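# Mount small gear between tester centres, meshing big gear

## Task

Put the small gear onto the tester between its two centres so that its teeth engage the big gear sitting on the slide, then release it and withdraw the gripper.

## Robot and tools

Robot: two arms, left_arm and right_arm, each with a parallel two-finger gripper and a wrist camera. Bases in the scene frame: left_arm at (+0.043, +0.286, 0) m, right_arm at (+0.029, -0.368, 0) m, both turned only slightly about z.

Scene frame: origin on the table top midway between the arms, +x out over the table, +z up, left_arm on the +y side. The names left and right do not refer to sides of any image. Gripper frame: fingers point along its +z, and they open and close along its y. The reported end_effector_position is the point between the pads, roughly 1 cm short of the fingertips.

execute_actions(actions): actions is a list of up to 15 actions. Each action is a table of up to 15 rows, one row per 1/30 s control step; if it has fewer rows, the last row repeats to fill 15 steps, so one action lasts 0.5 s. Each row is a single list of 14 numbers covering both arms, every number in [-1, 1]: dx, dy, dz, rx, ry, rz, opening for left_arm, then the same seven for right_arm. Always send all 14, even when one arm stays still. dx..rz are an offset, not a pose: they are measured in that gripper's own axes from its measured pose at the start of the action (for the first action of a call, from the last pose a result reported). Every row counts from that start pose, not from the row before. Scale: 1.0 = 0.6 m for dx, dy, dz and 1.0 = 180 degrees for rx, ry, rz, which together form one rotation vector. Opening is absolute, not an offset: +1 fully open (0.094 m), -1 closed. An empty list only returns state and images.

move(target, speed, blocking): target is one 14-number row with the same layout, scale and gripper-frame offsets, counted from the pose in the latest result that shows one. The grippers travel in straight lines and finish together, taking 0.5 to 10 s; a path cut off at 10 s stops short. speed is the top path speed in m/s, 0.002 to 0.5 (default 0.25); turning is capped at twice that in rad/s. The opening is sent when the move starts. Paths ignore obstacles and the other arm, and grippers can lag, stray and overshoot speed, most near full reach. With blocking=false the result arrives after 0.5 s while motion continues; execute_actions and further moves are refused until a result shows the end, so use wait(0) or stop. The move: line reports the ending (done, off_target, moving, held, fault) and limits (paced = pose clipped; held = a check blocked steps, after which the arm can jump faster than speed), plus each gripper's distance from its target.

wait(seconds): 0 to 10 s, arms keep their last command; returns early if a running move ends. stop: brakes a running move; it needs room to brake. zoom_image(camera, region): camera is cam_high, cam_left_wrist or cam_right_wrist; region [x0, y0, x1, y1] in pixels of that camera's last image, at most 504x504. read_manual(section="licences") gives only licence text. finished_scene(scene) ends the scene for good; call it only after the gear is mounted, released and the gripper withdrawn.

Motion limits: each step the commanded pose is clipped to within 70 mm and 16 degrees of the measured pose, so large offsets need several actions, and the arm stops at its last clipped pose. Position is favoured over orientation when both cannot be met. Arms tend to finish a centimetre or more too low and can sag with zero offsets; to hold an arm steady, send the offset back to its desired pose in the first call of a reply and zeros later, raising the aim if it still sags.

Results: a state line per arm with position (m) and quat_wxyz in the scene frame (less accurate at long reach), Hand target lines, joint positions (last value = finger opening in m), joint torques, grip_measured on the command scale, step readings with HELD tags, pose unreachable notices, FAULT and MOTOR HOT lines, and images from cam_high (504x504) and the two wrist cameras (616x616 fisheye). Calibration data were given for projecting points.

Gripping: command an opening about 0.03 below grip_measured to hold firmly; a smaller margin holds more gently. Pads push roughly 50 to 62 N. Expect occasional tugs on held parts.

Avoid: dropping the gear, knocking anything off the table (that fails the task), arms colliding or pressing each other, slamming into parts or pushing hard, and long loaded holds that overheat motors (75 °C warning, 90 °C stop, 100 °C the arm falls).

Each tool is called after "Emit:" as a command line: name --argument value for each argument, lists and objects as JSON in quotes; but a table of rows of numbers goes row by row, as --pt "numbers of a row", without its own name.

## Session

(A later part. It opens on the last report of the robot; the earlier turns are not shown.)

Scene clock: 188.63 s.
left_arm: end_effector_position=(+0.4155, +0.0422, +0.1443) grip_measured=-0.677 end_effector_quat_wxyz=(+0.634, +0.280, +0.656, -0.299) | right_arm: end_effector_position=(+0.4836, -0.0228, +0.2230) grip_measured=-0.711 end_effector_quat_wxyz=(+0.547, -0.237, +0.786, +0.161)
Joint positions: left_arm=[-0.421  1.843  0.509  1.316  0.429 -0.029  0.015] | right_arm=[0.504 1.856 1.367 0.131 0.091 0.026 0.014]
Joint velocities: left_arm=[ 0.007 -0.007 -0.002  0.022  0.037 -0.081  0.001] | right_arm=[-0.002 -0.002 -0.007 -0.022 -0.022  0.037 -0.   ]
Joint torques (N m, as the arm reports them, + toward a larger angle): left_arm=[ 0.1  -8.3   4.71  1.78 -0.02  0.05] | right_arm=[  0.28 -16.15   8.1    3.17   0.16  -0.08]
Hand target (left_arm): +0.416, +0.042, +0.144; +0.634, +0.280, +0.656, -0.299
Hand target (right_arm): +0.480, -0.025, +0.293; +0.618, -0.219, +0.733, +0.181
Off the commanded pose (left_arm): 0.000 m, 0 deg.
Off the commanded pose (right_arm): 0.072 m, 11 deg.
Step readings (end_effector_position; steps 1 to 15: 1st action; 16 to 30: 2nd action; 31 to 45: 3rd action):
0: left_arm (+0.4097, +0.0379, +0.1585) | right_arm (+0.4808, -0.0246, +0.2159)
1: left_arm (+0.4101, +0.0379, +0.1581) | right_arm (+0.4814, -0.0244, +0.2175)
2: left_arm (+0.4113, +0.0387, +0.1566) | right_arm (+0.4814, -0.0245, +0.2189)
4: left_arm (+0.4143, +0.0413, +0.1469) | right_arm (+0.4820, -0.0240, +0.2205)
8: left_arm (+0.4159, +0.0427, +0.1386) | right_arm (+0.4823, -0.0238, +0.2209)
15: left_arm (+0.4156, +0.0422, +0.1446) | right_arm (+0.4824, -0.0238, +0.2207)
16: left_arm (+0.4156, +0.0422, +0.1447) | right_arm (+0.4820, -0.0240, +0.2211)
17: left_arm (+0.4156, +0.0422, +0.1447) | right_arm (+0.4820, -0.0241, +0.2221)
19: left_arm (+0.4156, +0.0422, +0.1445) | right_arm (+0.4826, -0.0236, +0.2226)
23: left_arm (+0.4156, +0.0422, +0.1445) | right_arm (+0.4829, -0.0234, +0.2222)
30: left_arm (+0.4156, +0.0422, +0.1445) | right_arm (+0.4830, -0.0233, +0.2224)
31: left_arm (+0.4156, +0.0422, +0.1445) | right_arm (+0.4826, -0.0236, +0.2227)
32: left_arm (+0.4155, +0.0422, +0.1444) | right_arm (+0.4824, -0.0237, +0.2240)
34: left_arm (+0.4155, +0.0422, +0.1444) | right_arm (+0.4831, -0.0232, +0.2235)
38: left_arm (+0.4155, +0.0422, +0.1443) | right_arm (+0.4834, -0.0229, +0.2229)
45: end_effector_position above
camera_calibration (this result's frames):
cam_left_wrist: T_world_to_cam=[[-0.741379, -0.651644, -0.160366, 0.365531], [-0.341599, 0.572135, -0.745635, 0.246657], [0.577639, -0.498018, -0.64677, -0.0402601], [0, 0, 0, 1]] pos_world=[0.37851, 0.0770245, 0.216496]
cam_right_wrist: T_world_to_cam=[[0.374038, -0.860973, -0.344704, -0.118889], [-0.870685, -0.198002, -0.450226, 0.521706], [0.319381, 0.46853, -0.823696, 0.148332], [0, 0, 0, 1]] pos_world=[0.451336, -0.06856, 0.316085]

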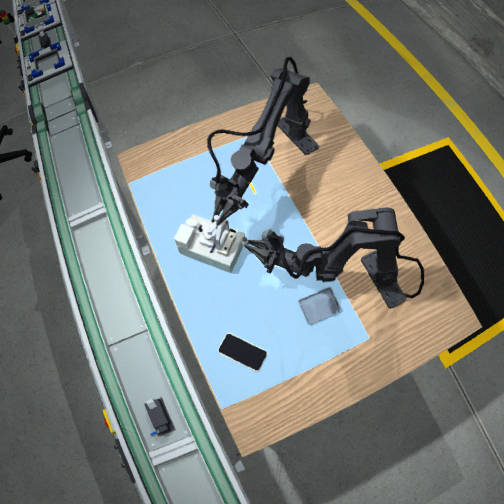

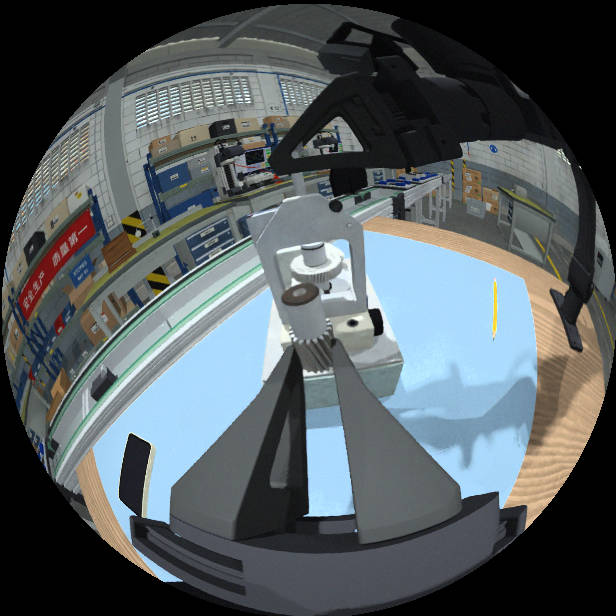

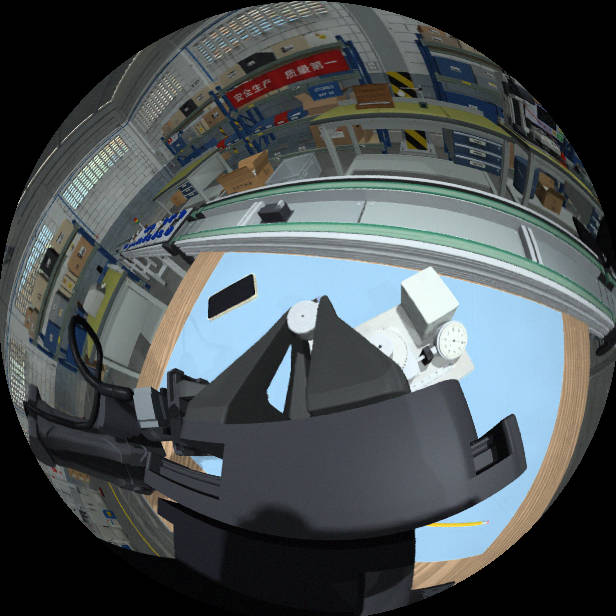

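Emit:
execute_actions --actions '[[[-0.012,0,0.04,0,-0.008,0,-0.7,-0.11,0,-0.04,0,-0.06,0,-0.78]],[[-0.012,0,0.04,0,-0.008,0,-0.7,-0.11,0,-0.04,0,-0.06,0,-0.78]],[[0,0,0,0,0,0,-0.7,-0.11,0,-0.04,0,-0.06,0,-0.78]]]'

Scene clock: 200.17 s.
left_arm: end_effector_position=(+0.4357, +0.0159, +0.1428) grip_measured=-0.677 end_effector_quat_wxyz=(+0.635, +0.279, +0.654, -0.301) | right_arm: end_effector_position=(+0.4836, -0.0228, +0.2231) grip_measured=-0.711 end_effector_quat_wxyz=(+0.548, -0.240, +0.785, +0.159)
Joint positions: left_arm=[-0.472  1.93   0.631  1.288  0.381 -0.035  0.015] | right_arm=[0.504 1.856 1.367 0.132 0.091 0.02  0.014]
Joint velocities: left_arm=[-0.007 -0.012 -0.007 -0.037 -0.037 -0.051  0.001] | right_arm=[-0.027 -0.002 -0.002 -0.022  0.022 -0.051  0.   ]
Joint torques (N m, as the arm reports them, + toward a larger angle): left_arm=[-0.07 -9.25  4.93  1.81 -0.01 -0.01] | right_arm=[  0.27 -15.99   7.9    3.26   0.12  -0.12]
Hand target (left_arm): +0.436, +0.016, +0.143; +0.636, +0.279, +0.654, -0.301
Hand target (right_arm): +0.480, -0.025, +0.292; +0.618, -0.223, +0.732, +0.180
Off the commanded pose (left_arm): 0.000 m, 0 deg.
Off the commanded pose (right_arm): 0.070 m, 11 deg.
Step readings (end_effector_position; steps 1 to 15: 1st action; 16 to 30: 2nd action; 31 to 45: 3rd action):
0: left_arm (+0.4155, +0.0422, +0.1443) | right_arm (+0.4836, -0.0228, +0.2230)
1: left_arm (+0.4168, +0.0410, +0.1442) | right_arm (+0.4836, -0.0228, +0.2231)
2: left_arm (+0.4193, +0.0378, +0.1442) | right_arm (+0.4836, -0.0228, +0.2231)
4: left_arm (+0.4233, +0.0314, +0.1443) | right_arm (+0.4836, -0.0228, +0.2231)
8: left_arm (+0.4248, +0.0284, +0.1441) | right_arm (+0.4836, -0.0228, +0.2231)
15: left_arm (+0.4254, +0.0289, +0.1437) | right_arm (+0.4836, -0.0228, +0.2231)
16: left_arm (+0.4268, +0.0277, +0.1438) | right_arm (+0.4836, -0.0228, +0.2231)
17: left_arm (+0.4295, +0.0247, +0.1440) | right_arm (+0.4836, -0.0228, +0.2231)
19: left_arm (+0.4336, +0.0185, +0.1441) | right_arm (+0.4836, -0.0228, +0.2231)
23: left_arm (+0.4352, +0.0154, +0.1436) | right_arm (+0.4836, -0.0228, +0.2231)
30: left_arm (+0.4357, +0.0159, +0.1431) | right_arm (+0.4836, -0.0228, +0.2231)
31: left_arm (+0.4357, +0.0159, +0.1430) | right_arm (+0.4836, -0.0228, +0.2231)
32: left_arm (+0.4357, +0.0159, +0.1430) | right_arm (+0.4836, -0.0228, +0.2231)
34: left_arm (+0.4357, +0.0159, +0.1429) | right_arm (+0.4836, -0.0228, +0.2231)
38: left_arm (+0.4357, +0.0159, +0.1429) | right_arm (+0.4836, -0.0228, +0.2231)
45: end_effector_position above
camera_calibration (this result's frames):
cam_left_wrist: T_world_to_cam=[[-0.742765, -0.650655, -0.157949, 0.363297], [-0.338694, 0.568619, -0.749639, 0.266811], [0.577569, -0.503309, -0.642724, -0.0664319], [0, 0, 0, 1]] pos_world=[0.398581, 0.0512312, 0.214697]
cam_right_wrist: T_world_to_cam=[[0.377325, -0.861701, -0.339259, -0.121671], [-0.868463, -0.20205, -0.452711, 0.521166], [0.321554, 0.465453, -0.824594, 0.147457], [0, 0, 0, 1]] pos_world=[0.451108, -0.0681769, 0.316252]

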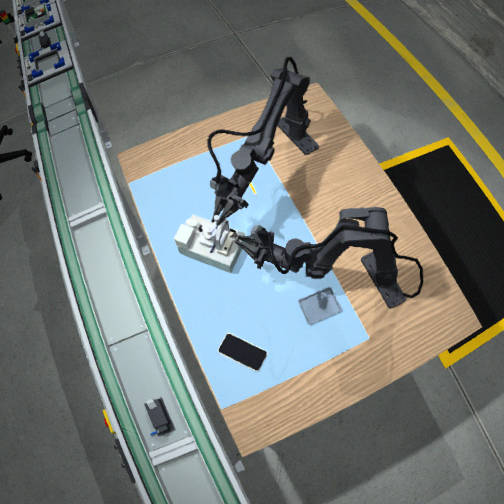

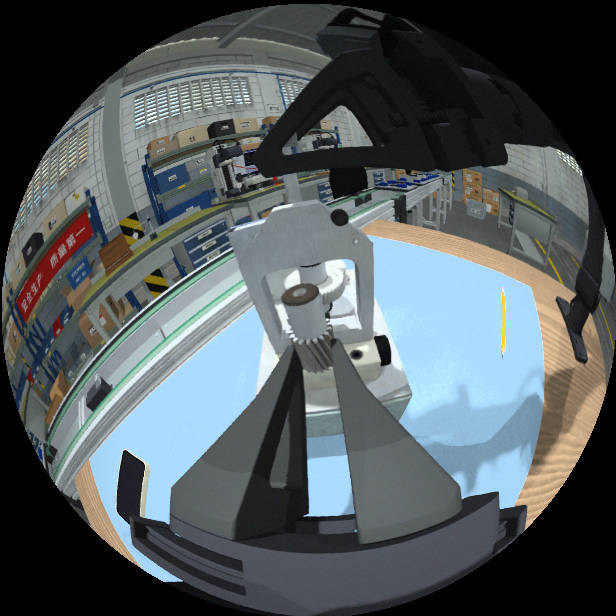

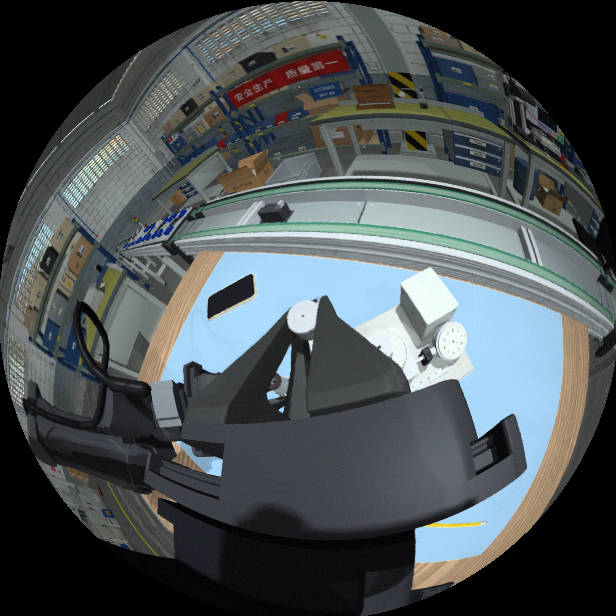

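Emit:
execute_actions --actions '[[[-0.014,0,0.04,0,-0.008,0,-0.7,-0.11,0,-0.04,0,-0.06,0,-0.78]],[[0,0,0,0,0,0,-0.7,-0.11,0,-0.04,0,-0.06,0,-0.78]]]'

Scene clock: 208.43 s.
left_arm: end_effector_position=(+0.4461, +0.0030, +0.1433) grip_measured=-0.677 end_effector_quat_wxyz=(+0.636, +0.279, +0.653, -0.302) | right_arm: end_effector_position=(+0.4836, -0.0228, +0.2231) grip_measured=-0.711 end_effector_quat_wxyz=(+0.548, -0.241, +0.785, +0.158)
Joint positions: left_arm=[-0.493  1.968  0.696  1.263  0.361 -0.036  0.015] | right_arm=[0.504 1.856 1.367 0.132 0.091 0.018 0.014]
Joint velocities: left_arm=[ 0.007 -0.002 -0.002 -0.037 -0.051 -0.022  0.001] | right_arm=[ 0.007 -0.012  0.002  0.007 -0.022  0.022 -0.   ]
Joint torques (N m, as the arm reports them, + toward a larger angle): left_arm=[-0.03 -9.94  5.19  1.79 -0.01  0.01] | right_arm=[  0.31 -15.99   7.94   3.24   0.11  -0.13]
Hand target (left_arm): +0.446, +0.003, +0.144; +0.636, +0.279, +0.653, -0.302
Hand target (right_arm): +0.480, -0.025, +0.292; +0.618, -0.224, +0.732, +0.179
Off the commanded pose (left_arm): 0.000 m, 0 deg.
Off the commanded pose (right_arm): 0.070 m, 11 deg.
Step readings (end_effector_position; steps 1 to 15: 1st action; 16 to 30: 2nd action):
0: left_arm (+0.4357, +0.0159, +0.1428) | right_arm (+0.4836, -0.0228, +0.2231)
1: left_arm (+0.4368, +0.0147, +0.1427) | right_arm (+0.4836, -0.0228, +0.2231)
2: left_arm (+0.4398, +0.0119, +0.1432) | right_arm (+0.4836, -0.0228, +0.2231)
4: left_arm (+0.4441, +0.0058, +0.1443) | right_arm (+0.4836, -0.0228, +0.2231)
8: left_arm (+0.4457, +0.0026, +0.1446) | right_arm (+0.4836, -0.0228, +0.2231)
15: left_arm (+0.4461, +0.0030, +0.1436) | right_arm (+0.4836, -0.0228, +0.2231)
16: left_arm (+0.4461, +0.0030, +0.1435) | right_arm (+0.4836, -0.0228, +0.2231)
17: left_arm (+0.4461, +0.0030, +0.1435) | right_arm (+0.4836, -0.0228, +0.2231)
19: left_arm (+0.4461, +0.0030, +0.1434) | right_arm (+0.4836, -0.0228, +0.2231)
23: left_arm (+0.4461, +0.0030, +0.1433) | right_arm (+0.4836, -0.0228, +0.2231)
30: end_effector_position above
camera_calibration (this result's frames):
cam_left_wrist: T_world_to_cam=[[-0.743237, -0.650166, -0.157743, 0.36295], [-0.336801, 0.567334, -0.751463, 0.27748], [0.578068, -0.505388, -0.64064, -0.0791661], [0, 0, 0, 1]] pos_world=[0.408977, 0.0385438, 0.215052]
cam_right_wrist: T_world_to_cam=[[0.378228, -0.861957, -0.3376, -0.122484], [-0.867886, -0.203305, -0.453256, 0.52098], [0.322052, 0.464432, -0.824976, 0.147279], [0, 0, 0, 1]] pos_world=[0.451047, -0.068059, 0.316288]

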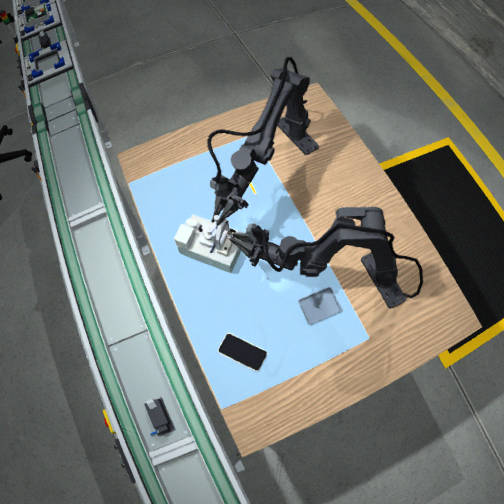

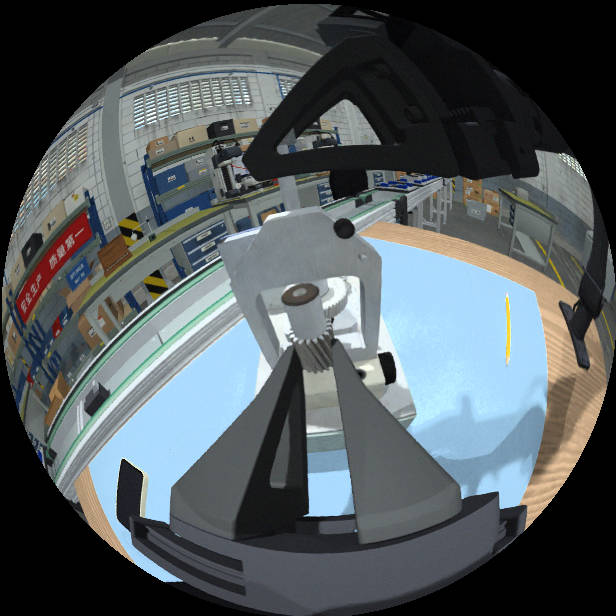

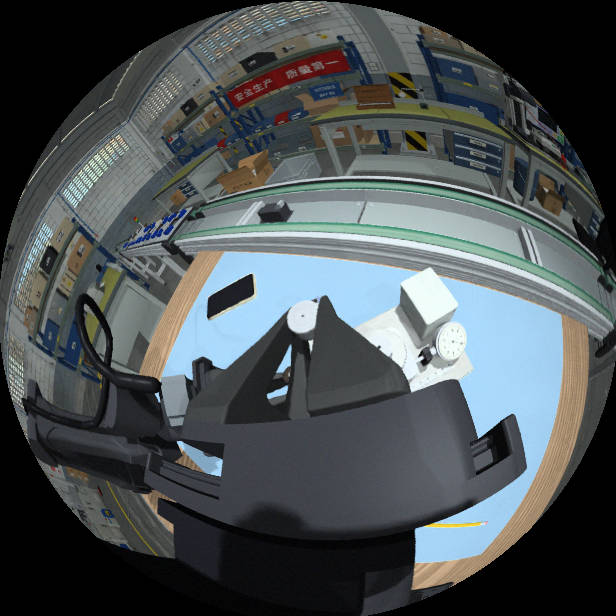

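Emit:
execute_actions --actions '[[[-0.014,0.003,0.04,0,-0.008,0,-0.7,-0.11,0,-0.04,0,-0.06,0,-0.78]],[[0,0,0,0,0,0,-0.7,-0.11,0,-0.04,0,-0.06,0,-0.78]]]'

Scene clock: 216.70 s.
left_arm: end_effector_position=(+0.4575, -0.0072, +0.1442) grip_measured=-0.677 end_effector_quat_wxyz=(+0.638, +0.279, +0.650, -0.303) | right_arm: end_effector_position=(+0.4836, -0.0228, +0.2231) grip_measured=-0.711 end_effector_quat_wxyz=(+0.549, -0.241, +0.785, +0.158)
Joint positions: left_arm=[-0.503  2.007  0.76   1.245  0.353 -0.037  0.015] | right_arm=[0.504 1.856 1.367 0.132 0.091 0.017 0.014]
Joint velocities: left_arm=[-0.012  0.002  0.002  0.007  0.007 -0.007 -0.   ] | right_arm=[ 0.002 -0.017 -0.002 -0.037  0.037  0.066 -0.   ]
Joint torques (N m, as the arm reports them, + toward a larger angle): left_arm=[  0.03 -10.39   5.27   1.77   0.     0.02] | right_arm=[  0.39 -15.95   8.01   3.22   0.1   -0.14]
Hand target (left_arm): +0.458, -0.007, +0.144; +0.638, +0.279, +0.650, -0.303
Hand target (right_arm): +0.480, -0.024, +0.292; +0.619, -0.225, +0.731, +0.179
Off the commanded pose (left_arm): 0.000 m, 0 deg.
Off the commanded pose (right_arm): 0.070 m, 11 deg.
Step readings (end_effector_position; steps 1 to 15: 1st action; 16 to 30: 2nd action):
0: left_arm (+0.4461, +0.0030, +0.1433) | right_arm (+0.4836, -0.0228, +0.2231)
1: left_arm (+0.4475, +0.0020, +0.1434) | right_arm (+0.4836, -0.0228, +0.2231)
2: left_arm (+0.4509, -0.0006, +0.1439) | right_arm (+0.4836, -0.0228, +0.2231)
4: left_arm (+0.4562, -0.0057, +0.1446) | right_arm (+0.4836, -0.0228, +0.2231)
8: left_arm (+0.4575, -0.0072, +0.1442) | right_arm (+0.4836, -0.0228, +0.2231)
15: left_arm (+0.4575, -0.0072, +0.1442) | right_arm (+0.4836, -0.0228, +0.2231)
16: left_arm (+0.4575, -0.0072, +0.1442) | right_arm (+0.4836, -0.0228, +0.2231)
17: left_arm (+0.4575, -0.0072, +0.1442) | right_arm (+0.4836, -0.0228, +0.2231)
19: left_arm (+0.4575, -0.0072, +0.1442) | right_arm (+0.4836, -0.0228, +0.2231)
23: left_arm (+0.4575, -0.0072, +0.1442) | right_arm (+0.4836, -0.0228, +0.2231)
30: end_effector_position above
camera_calibration (this result's frames):
cam_left_wrist: T_world_to_cam=[[-0.743345, -0.649691, -0.159189, 0.365157], [-0.331753, 0.564729, -0.755659, 0.286066], [0.580843, -0.508903, -0.635326, -0.0923382], [0, 0, 0, 1]] pos_world=[0.419975, 0.0286979, 0.215632]
cam_right_wrist: T_world_to_cam=[[0.37877, -0.862109, -0.336603, -0.122971], [-0.867539, -0.204058, -0.453582, 0.520868], [0.322351, 0.46382, -0.825204, 0.147171], [0, 0, 0, 1]] pos_world=[0.45101, -0.0679882, 0.31631]

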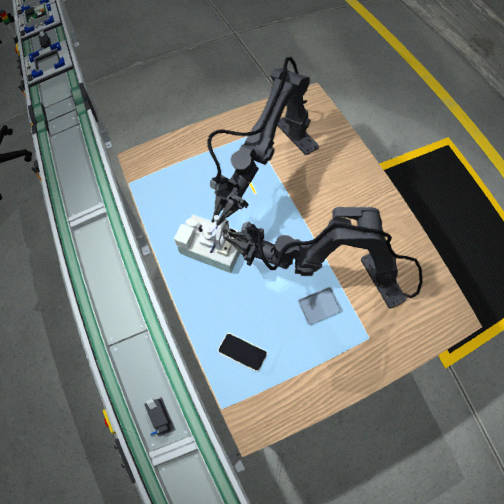

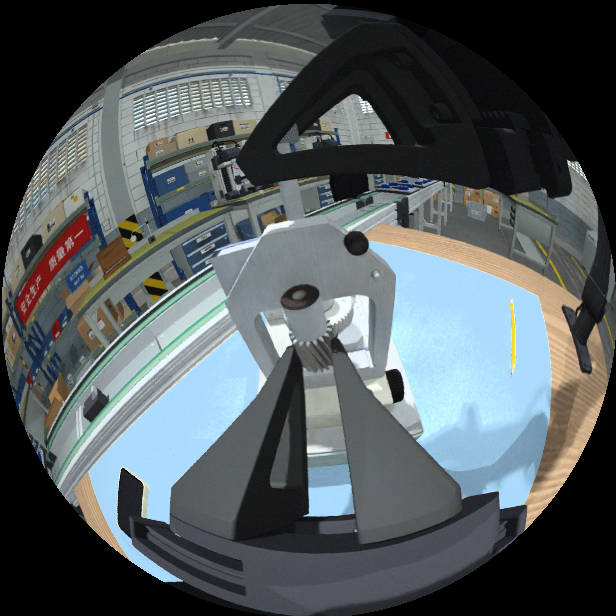

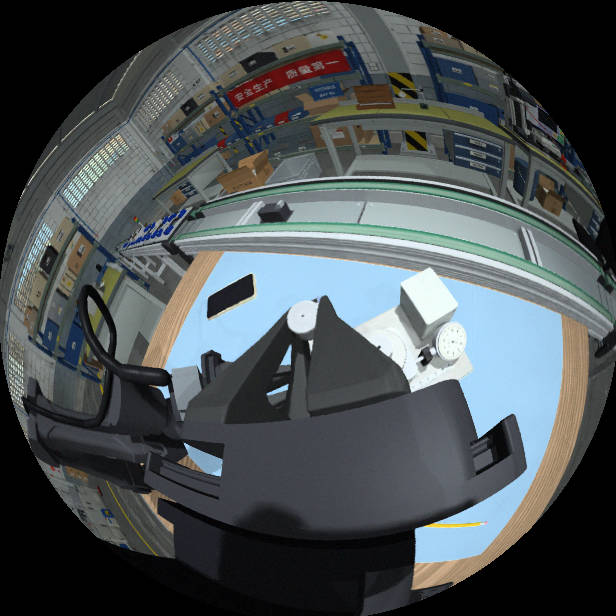

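Too high, hitting lintel. Back a bit, lower ~10 mm.

Emit:
execute_actions --actions '[[[0.01,-0.006,-0.012,0,-0.008,0,-0.7,-0.11,0,-0.04,0,-0.06,0,-0.78]],[[0,0,0,0,0,0,-0.7,-0.11,0,-0.04,0,-0.06,0,-0.78]]]'

Scene clock: 222.53 s.
left_arm: end_effector_position=(+0.4530, -0.0047, +0.1393) grip_measured=-0.678 end_effector_quat_wxyz=(+0.645, +0.278, +0.644, -0.304) | right_arm: end_effector_position=(+0.4836, -0.0228, +0.2231) grip_measured=-0.711 end_effector_quat_wxyz=(+0.549, -0.241, +0.785, +0.158)
Joint positions: left_arm=[-0.503  2.032  0.734  1.315  0.352 -0.039  0.015] | right_arm=[0.504 1.856 1.367 0.132 0.091 0.016 0.014]
Joint velocities: left_arm=[-0.002 -0.007  0.012 -0.007 -0.022 -0.051  0.   ] | right_arm=[ 0.012  0.012 -0.007 -0.007  0.007 -0.022  0.001]
Joint torques (N m, as the arm reports them, + toward a larger angle): left_arm=[  0.   -10.35   5.03   1.8    0.     0.01] | right_arm=[  0.26 -16.02   7.87   3.22   0.12  -0.14]
Hand target (left_arm): +0.453, -0.005, +0.140; +0.645, +0.278, +0.643, -0.304
Hand target (right_arm): +0.480, -0.024, +0.292; +0.619, -0.225, +0.731, +0.179
Off the commanded pose (left_arm): 0.000 m, 0 deg.
Off the commanded pose (right_arm): 0.070 m, 11 deg.
Step readings (end_effector_position; steps 1 to 15: 1st action; 16 to 30: 2nd action):
0: left_arm (+0.4575, -0.0072, +0.1442) | right_arm (+0.4836, -0.0228, +0.2231)
1: left_arm (+0.4568, -0.0068, +0.1440) | right_arm (+0.4836, -0.0228, +0.2231)
2: left_arm (+0.4557, -0.0062, +0.1435) | right_arm (+0.4836, -0.0228, +0.2231)
4: left_arm (+0.4541, -0.0053, +0.1402) | right_arm (+0.4836, -0.0228, +0.2231)
8: left_arm (+0.4530, -0.0047, +0.1361) | right_arm (+0.4836, -0.0228, +0.2231)
15: left_arm (+0.4530, -0.0047, +0.1396) | right_arm (+0.4836, -0.0228, +0.2231)
16: left_arm (+0.4530, -0.0047, +0.1396) | right_arm (+0.4836, -0.0228, +0.2231)
17: left_arm (+0.4530, -0.0047, +0.1396) | right_arm (+0.4836, -0.0228, +0.2231)
19: left_arm (+0.4530, -0.0047, +0.1394) | right_arm (+0.4836, -0.0228, +0.2231)
23: left_arm (+0.4530, -0.0047, +0.1393) | right_arm (+0.4836, -0.0228, +0.2231)
30: end_effector_position above
camera_calibration (this result's frames):
cam_left_wrist: T_world_to_cam=[[-0.740525, -0.65156, -0.164596, 0.362117], [-0.319851, 0.557121, -0.766362, 0.27549], [0.591031, -0.514864, -0.620965, -0.098198], [0, 0, 0, 1]] pos_world=[0.414311, 0.0319013, 0.209751]
cam_right_wrist: T_world_to_cam=[[0.37895, -0.862159, -0.336271, -0.123134], [-0.867423, -0.204309, -0.453691, 0.52083], [0.32245, 0.463615, -0.82528, 0.147135], [0, 0, 0, 1]] pos_world=[0.450998, -0.0679646, 0.316317]

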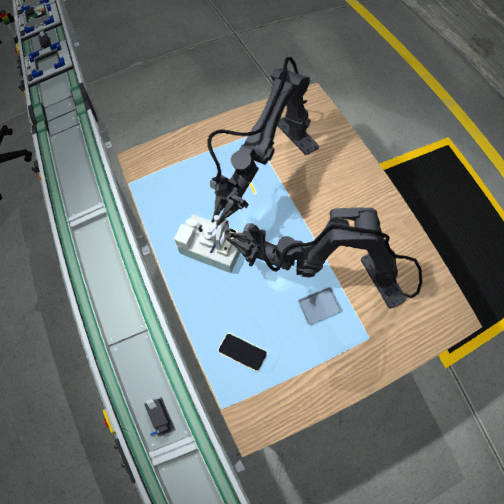

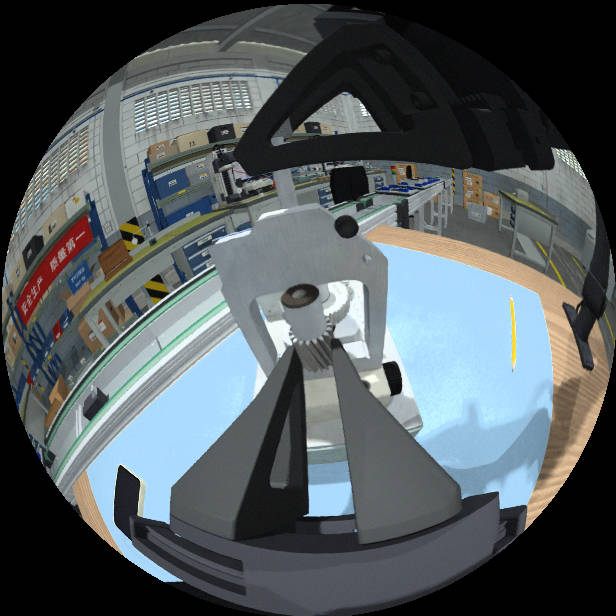

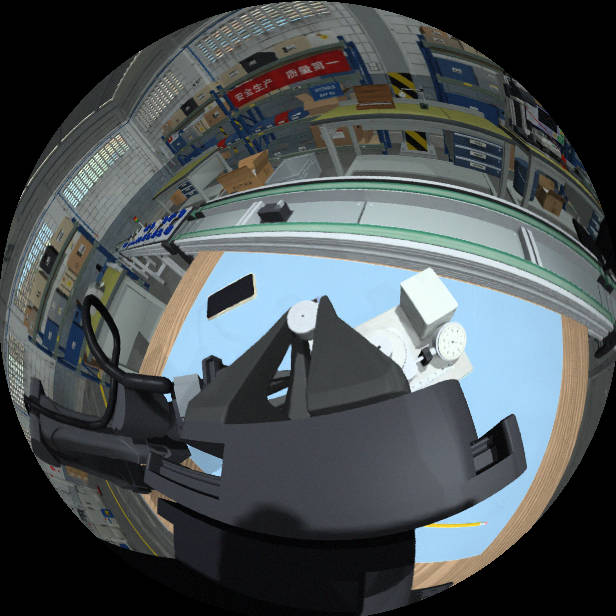

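Emit:
execute_actions --actions '[[[0.005,0,0,0,0,0,-0.7,-0.11,0,-0.04,0,-0.06,0,-0.78]],[[-0.012,0.002,0.035,0,-0.006,0,-0.7,-0.11,0,-0.04,0,-0.06,0,-0.78]],[[0,0,0,0,0,0,-0.7,-0.11,0,-0.04,0,-0.06,0,-0.78]]]'

Scene clock: 228.43 s.
left_arm: end_effector_position=(+0.4627, -0.0131, +0.1371) grip_measured=-0.697 end_effector_quat_wxyz=(+0.641, +0.278, +0.647, -0.303) | right_arm: end_effector_position=(+0.4837, -0.0228, +0.2231) grip_measured=-0.711 end_effector_quat_wxyz=(+0.549, -0.241, +0.785, +0.158)
Joint positions: left_arm=[-0.511  2.06   0.789  1.278  0.343 -0.039  0.014] | right_arm=[0.504 1.856 1.367 0.132 0.091 0.016 0.014]
Joint velocities: left_arm=[-0.007 -0.007 -0.007 -0.037 -0.051  0.022 -0.001] | right_arm=[ 0.002 -0.007 -0.007  0.022 -0.022 -0.007 -0.   ]
Joint torques (N m, as the arm reports them, + toward a larger angle): left_arm=[  0.02 -10.82   5.04   1.78  -0.01   0.03] | right_arm=[  0.24 -15.86   7.96   3.26   0.1   -0.13]
Hand target (left_arm): +0.463, -0.013, +0.137; +0.642, +0.278, +0.647, -0.303
Hand target (right_arm): +0.480, -0.024, +0.292; +0.619, -0.225, +0.731, +0.178
Off the commanded pose (left_arm): 0.000 m, 0 deg.
Off the commanded pose (right_arm): 0.070 m, 11 deg.
Step readings (end_effector_position; steps 1 to 15: 1st action; 16 to 30: 2nd action; 31 to 45: 3rd action):
0: left_arm (+0.4530, -0.0047, +0.1393) | right_arm (+0.4836, -0.0228, +0.2231)
1: left_arm (+0.4530, -0.0047, +0.1393) | right_arm (+0.4836, -0.0228, +0.2231)
2: left_arm (+0.4530, -0.0047, +0.1393) | right_arm (+0.4836, -0.0228, +0.2231)
4: left_arm (+0.4530, -0.0047, +0.1393) | right_arm (+0.4836, -0.0228, +0.2231)
8: left_arm (+0.4530, -0.0047, +0.1393) | right_arm (+0.4836, -0.0228, +0.2231)
15: left_arm (+0.4530, -0.0047, +0.1393) | right_arm (+0.4836, -0.0228, +0.2231)
16: left_arm (+0.4541, -0.0057, +0.1394) | right_arm (+0.4836, -0.0228, +0.2231)
17: left_arm (+0.4568, -0.0077, +0.1397) | right_arm (+0.4836, -0.0228, +0.2231)
19: left_arm (+0.4606, -0.0111, +0.1387) | right_arm (+0.4837, -0.0228, +0.2231)
23: left_arm (+0.4624, -0.0132, +0.1381) | right_arm (+0.4837, -0.0228, +0.2231)
30: left_arm (+0.4626, -0.0131, +0.1374) | right_arm (+0.4837, -0.0228, +0.2231)
31: left_arm (+0.4626, -0.0131, +0.1374) | right_arm (+0.4837, -0.0228, +0.2231)
32: left_arm (+0.4626, -0.0131, +0.1373) | right_arm (+0.4837, -0.0228, +0.2231)
34: left_arm (+0.4627, -0.0131, +0.1372) | right_arm (+0.4837, -0.0228, +0.2231)
38: left_arm (+0.4627, -0.0131, +0.1371) | right_arm (+0.4837, -0.0228, +0.2231)
45: end_effector_position above
camera_calibration (this result's frames):
cam_left_wrist: T_world_to_cam=[[-0.741401, -0.651396, -0.161271, 0.363422], [-0.32671, 0.560293, -0.761139, 0.284079], [0.586162, -0.51162, -0.628219, -0.106313], [0, 0, 0, 1]] pos_world=[0.424569, 0.0231726, 0.208045]
cam_right_wrist: T_world_to_cam=[[0.37885, -0.86238, -0.335818, -0.123254], [-0.867342, -0.204297, -0.45385, 0.520849], [0.322785, 0.46321, -0.825377, 0.147001], [0, 0, 0, 1]] pos_world=[0.450999, -0.0679761, 0.316328]

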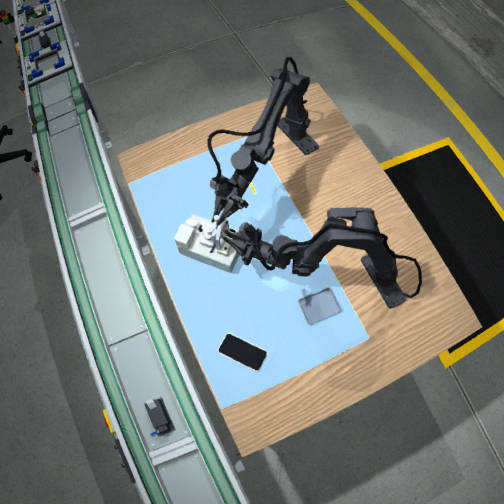

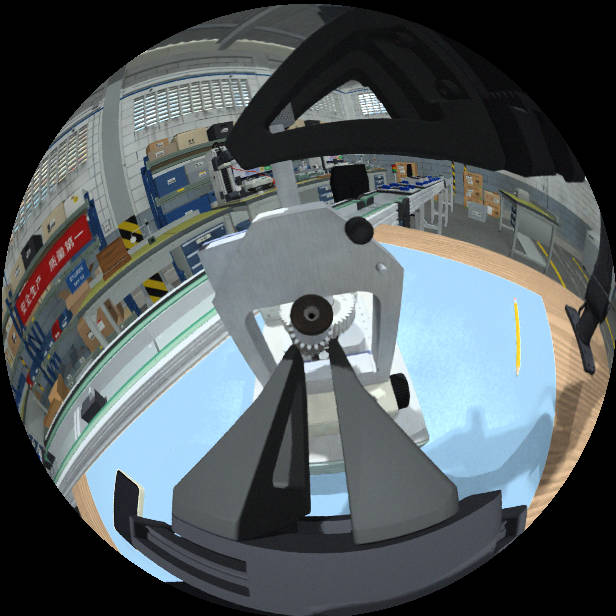

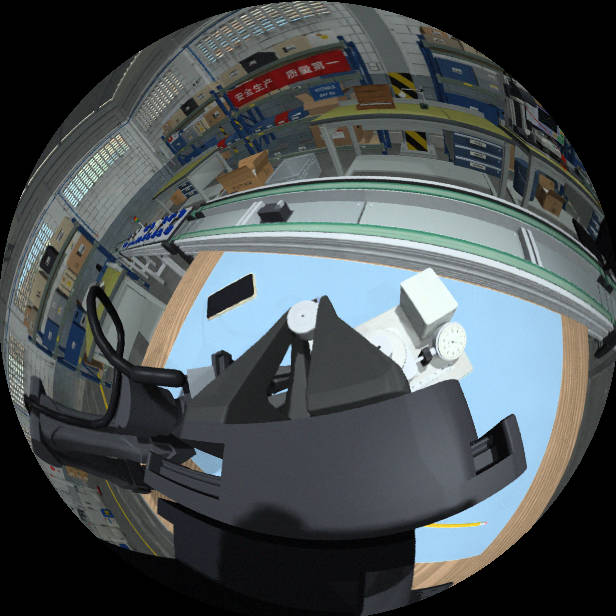

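Emit:
move --target '[-0.02,0,0.028,0,-0.006,0,-0.72,-0.11,0,-0.04,0,-0.06,0,-0.78]' --speed 0.03

Scene clock: 237.07 s.
left_arm: end_effector_position=(+0.4678, -0.0175, +0.1334) grip_measured=-0.715 end_effector_quat_wxyz=(+0.630, +0.278, +0.659, -0.301) | right_arm: end_effector_position=(+0.4837, -0.0228, +0.2224) grip_measured=-0.711 end_effector_quat_wxyz=(+0.548, -0.242, +0.785, +0.157)
Joint positions: left_arm=[-0.517  2.06   0.819  1.215  0.335 -0.039  0.013] | right_arm=[0.504 1.857 1.367 0.131 0.091 0.015 0.014]
Joint velocities: left_arm=[-0.002 -0.002  0.012  0.022  0.051 -0.022 -0.   ] | right_arm=[-0.012 -0.027  0.012 -0.066  0.007  0.066 -0.001]
Joint torques (N m, as the arm reports them, + toward a larger angle): left_arm=[ -0.78 -10.36   8.42   2.02  -0.08  -0.04] | right_arm=[  0.32 -16.1    7.93   3.26   0.09  -0.15]
Hand target (left_arm): +0.473, -0.025, +0.149; +0.647, +0.275, +0.641, -0.306
Hand target (right_arm): +0.480, -0.025, +0.292; +0.619, -0.225, +0.731, +0.178
Off the commanded pose (left_arm): 0.019 m, 3 deg.
Off the commanded pose (right_arm): 0.071 m, 11 deg.
move: off_target (left_arm, right_arm)
camera_calibration (this result's frames):
cam_left_wrist: T_world_to_cam=[[-0.743877, -0.65117, -0.150419, 0.363488], [-0.349971, 0.571288, -0.742395, 0.293938], [0.569358, -0.499608, -0.652858, -0.102602], [0, 0, 0, 1]] pos_world=[0.431677, 0.0175085, 0.205909]
cam_right_wrist: T_world_to_cam=[[0.378712, -0.86288, -0.334688, -0.123685], [-0.867785, -0.20534, -0.452531, 0.520418], [0.321755, 0.461816, -0.826559, 0.147176], [0, 0, 0, 1]] pos_world=[0.451098, -0.0678303, 0.315759]

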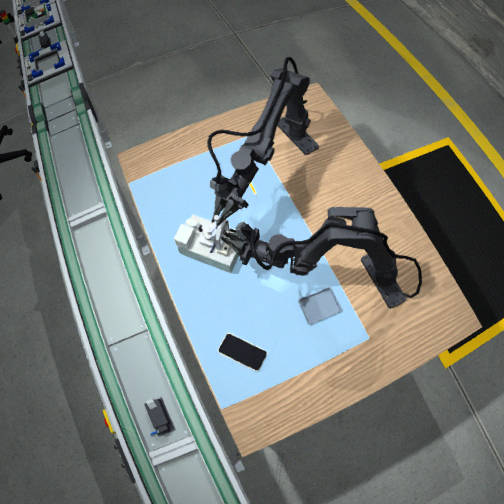

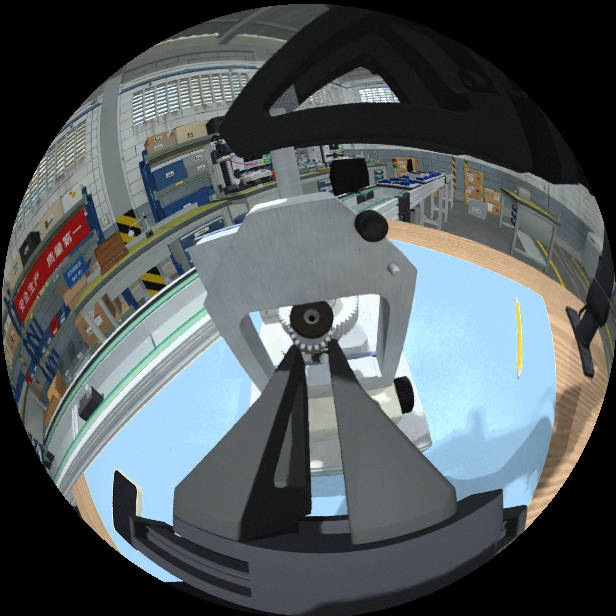

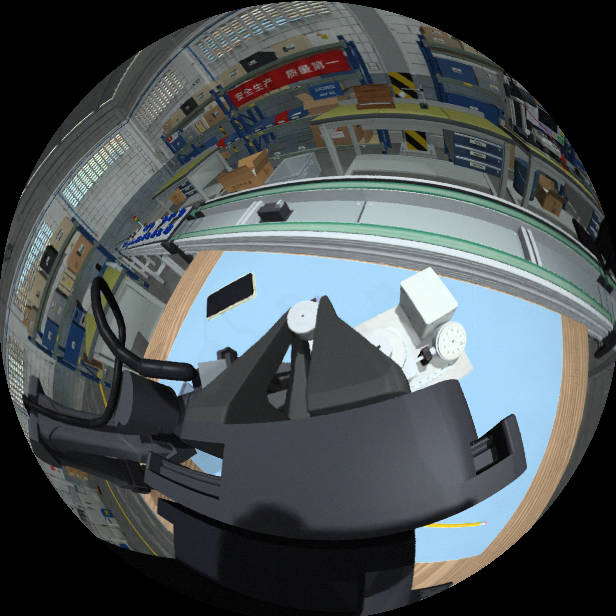

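Emit:
move --target '[-0.01,0,-0.2,0,0,0,-0.72,0.01,0,0,0,0,0,-0.78]' --speed 0.06

Emit:
move --target '[0.17,0.05,0,0,0.55,0,-0.72,0,0,0,0,0,0,-0.78]' --speed 0.15

Scene clock: 247.93 s.
left_arm: end_effector_position=(+0.3931, +0.0691, +0.1386) grip_measured=-0.718 end_effector_quat_wxyz=(+0.628, +0.276, +0.662, -0.302) | right_arm: end_effector_position=(+0.4834, -0.0230, +0.2061) grip_measured=-0.711 end_effector_quat_wxyz=(+0.535, -0.245, +0.794, +0.152)
Joint positions: left_arm=[-0.358  1.779  0.382  1.364  0.491 -0.039  0.013] | right_arm=[0.504 1.876 1.356 0.126 0.091 0.016 0.014]
Joint velocities: left_arm=[-0.007  0.002 -0.007  0.051  0.037 -0.037 -0.   ] | right_arm=[-0.007 -0.017 -0.002 -0.066 -0.066 -0.051 -0.001]
Joint torques (N m, as the arm reports them, + toward a larger angle): left_arm=[ 0.66 -9.08  2.87  1.81  0.1   0.04] | right_arm=[  0.05 -11.3    6.63   2.36   0.04   0.01]
Hand target (left_arm): +0.389, +0.073, +0.141; +0.630, +0.277, +0.659, -0.302
Hand target (right_arm): +0.482, -0.024, +0.217; +0.548, -0.242, +0.785, +0.157
Off the commanded pose (left_arm): 0.007 m, 1 deg.
Off the commanded pose (right_arm): 0.011 m, 2 deg.
move: off_target (right_arm)
camera_calibration (this result's frames):
cam_left_wrist: T_world_to_cam=[[-0.743833, -0.652796, -0.143424, 0.364231], [-0.357359, 0.569786, -0.740026, 0.224922], [0.564807, -0.499202, -0.657108, -0.0110439], [0, 0, 0, 1]] pos_world=[0.357543, 0.104098, 0.211431]
cam_right_wrist: T_world_to_cam=[[0.369578, -0.869812, -0.326864, -0.126573], [-0.879635, -0.21415, -0.424714, 0.512595], [0.299424, 0.444486, -0.844262, 0.147886], [0, 0, 0, 1]] pos_world=[0.453395, -0.0660559, 0.301189]

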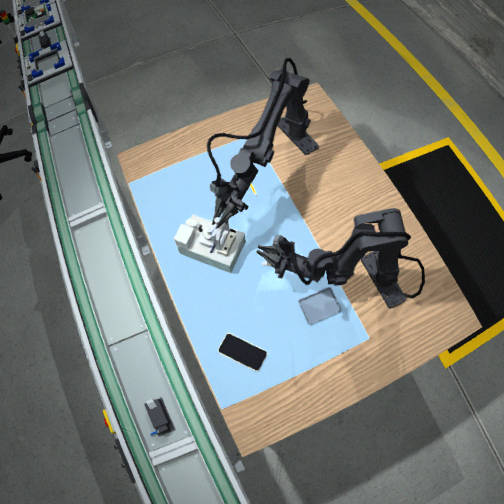

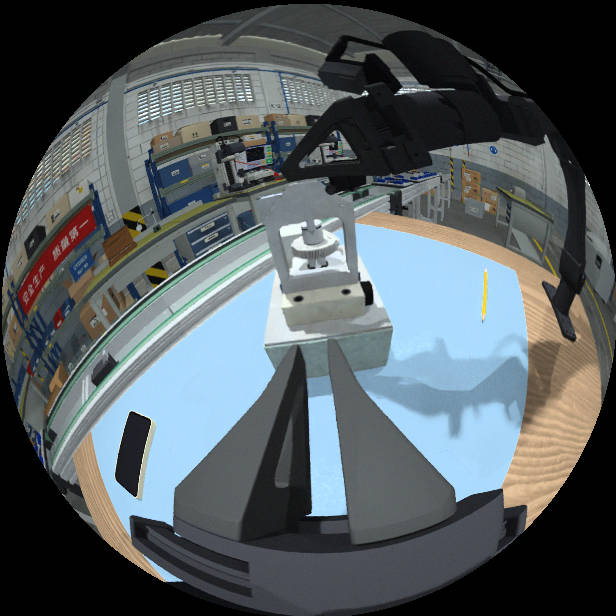

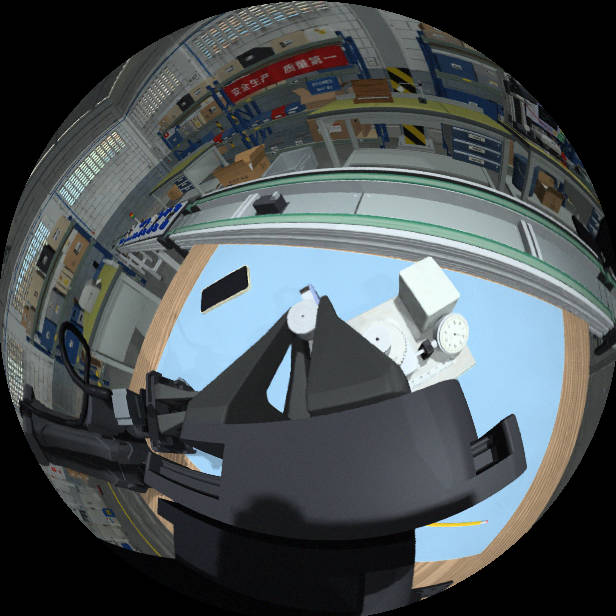

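Scene clock: 254.03 s.
left_arm: end_effector_position=(+0.4091, +0.0942, +0.0472) grip_measured=-0.719 end_effector_quat_wxyz=(-0.089, +0.406, +0.909, +0.022) | right_arm: end_effector_position=(+0.4834, -0.0231, +0.2059) grip_measured=-0.711 end_effector_quat_wxyz=(+0.535, -0.245, +0.794, +0.152)
Joint positions: left_arm=[-0.505  2.353  2.057 -1.454 -0.03   0.34   0.013] | right_arm=[0.504 1.876 1.356 0.125 0.091 0.016 0.014]
Joint velocities: left_arm=[ 0.002  0.012  0.017 -0.037  0.007 -0.022 -0.   ] | right_arm=[ 0.022  0.022  0.012  0.037 -0.007 -0.007 -0.   ]
Joint torques (N m, as the arm reports them, + toward a larger angle): left_arm=[ -1.11 -11.12   7.68  -0.11  -0.13  -0.12] | right_arm=[ 0.08 -9.67  7.74  2.07  0.01  0.02]
Hand target (left_arm): +0.411, +0.089, +0.038; -0.091, +0.406, +0.909, +0.028
Hand target (right_arm): +0.483, -0.023, +0.206; +0.535, -0.245, +0.794, +0.152
Off the commanded pose (left_arm): 0.014 m, 1 deg.
Off the commanded pose (right_arm): 0.000 m, 0 deg.
move: off_target (left_arm)
camera_calibration (this result's frames):
cam_left_wrist: T_world_to_cam=[[-0.85611, -0.511995, 0.070267, 0.401997], [-0.286266, 0.58302, 0.760354, 0.0475248], [-0.430264, 0.630832, -0.645696, 0.232477], [0, 0, 0, 1]] pos_world=[0.457785, 0.0314587, 0.0857265]
cam_right_wrist: T_world_to_cam=[[0.369383, -0.869968, -0.326669, -0.126599], [-0.879888, -0.214352, -0.424088, 0.51245], [0.298921, 0.444083, -0.844652, 0.148089], [0, 0, 0, 1]] pos_world=[0.453395, -0.066056, 0.301052]

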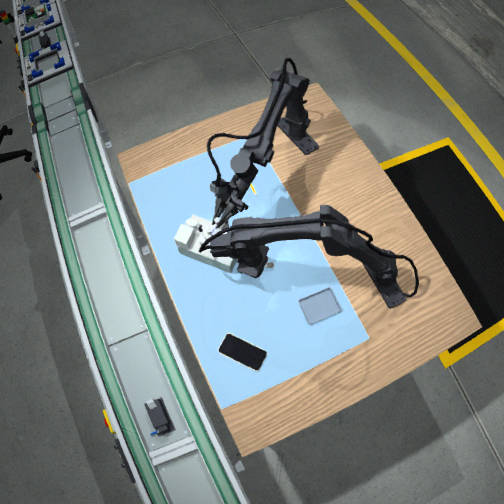

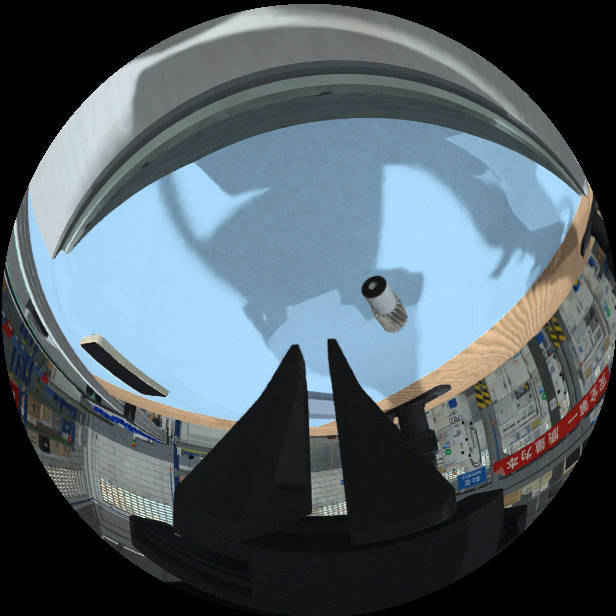

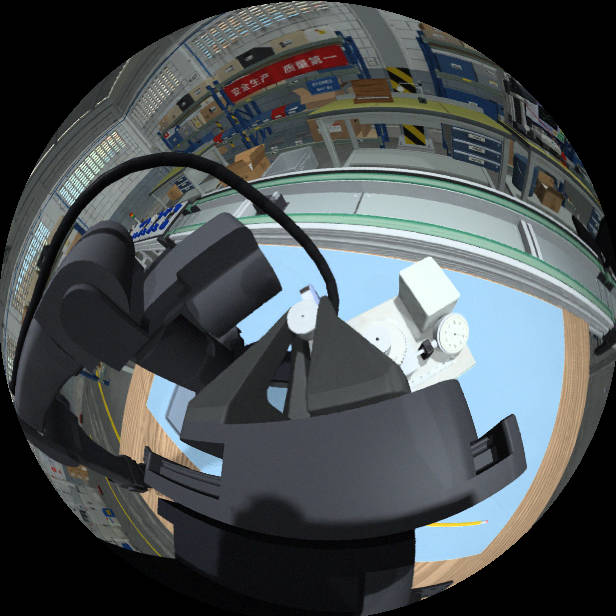

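Emit:
move --target '[0.04,-0.07,0,0,-0.057,-0.15,-0.2,0,0,0,0,0,0,-0.78]' --speed 0.15

Scene clock: 268.10 s.
left_arm: end_effector_position=(+0.3646, +0.0875, +0.0484) grip_measured=-0.202 end_effector_quat_wxyz=(-0.007, +0.183, +0.983, +0.009) | right_arm: end_effector_position=(+0.4834, -0.0231, +0.2059) grip_measured=-0.711 end_effector_quat_wxyz=(+0.535, -0.245, +0.794, +0.152)
Joint positions: left_arm=[-0.567  2.033  1.56  -1.118 -0.01  -0.193  0.038] | right_arm=[0.504 1.876 1.356 0.125 0.091 0.016 0.014]
Joint velocities: left_arm=[ 0.002  0.007  0.007 -0.066  0.007 -0.051  0.   ] | right_arm=[-0.002 -0.007 -0.007 -0.051  0.051  0.007  0.001]
Joint torques (N m, as the arm reports them, + toward a larger angle): left_arm=[ -0.59 -13.77   4.81   0.22   0.02  -0.06] | right_arm=[ 0.05 -9.61  7.75  2.06  0.02  0.02]
Hand target (left_arm): +0.362, +0.085, +0.052; -0.000, +0.182, +0.983, +0.005
Hand target (right_arm): +0.483, -0.023, +0.206; +0.535, -0.245, +0.794, +0.152
Off the commanded pose (left_arm): 0.006 m, 1 deg.
Off the commanded pose (right_arm): 0.000 m, 0 deg.
move: done
camera_calibration (this result's frames):
cam_left_wrist: T_world_to_cam=[[-0.535906, -0.844249, -0.00694471, 0.276406], [-0.638979, 0.400203, 0.65692, 0.187361], [-0.551825, 0.356485, -0.753928, 0.291934], [0, 0, 0, 1]] pos_world=[0.428944, 0.0543027, 0.0989355]
cam_right_wrist: T_world_to_cam=[[0.369383, -0.869968, -0.326669, -0.126599], [-0.879888, -0.214352, -0.424088, 0.51245], [0.298921, 0.444083, -0.844652, 0.148089], [0, 0, 0, 1]] pos_world=[0.453395, -0.066056, 0.301052]

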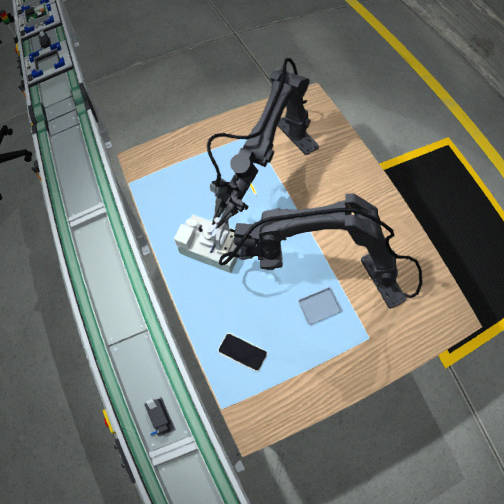

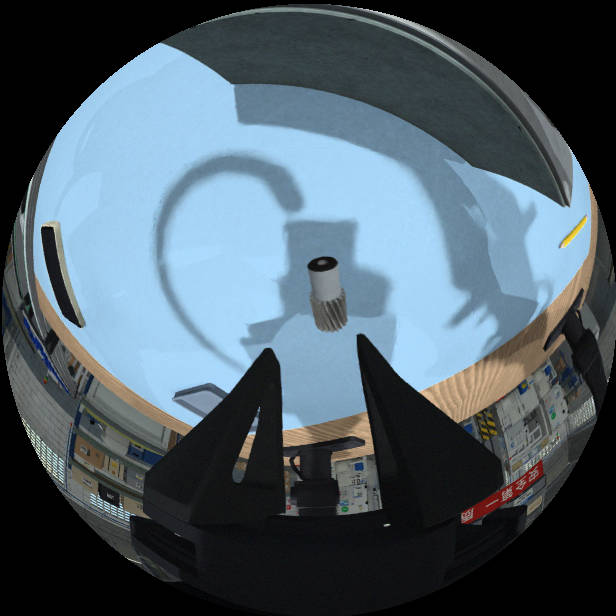

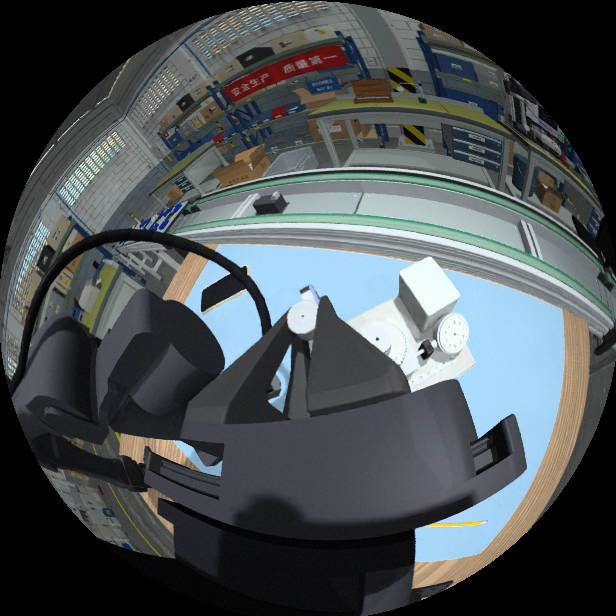

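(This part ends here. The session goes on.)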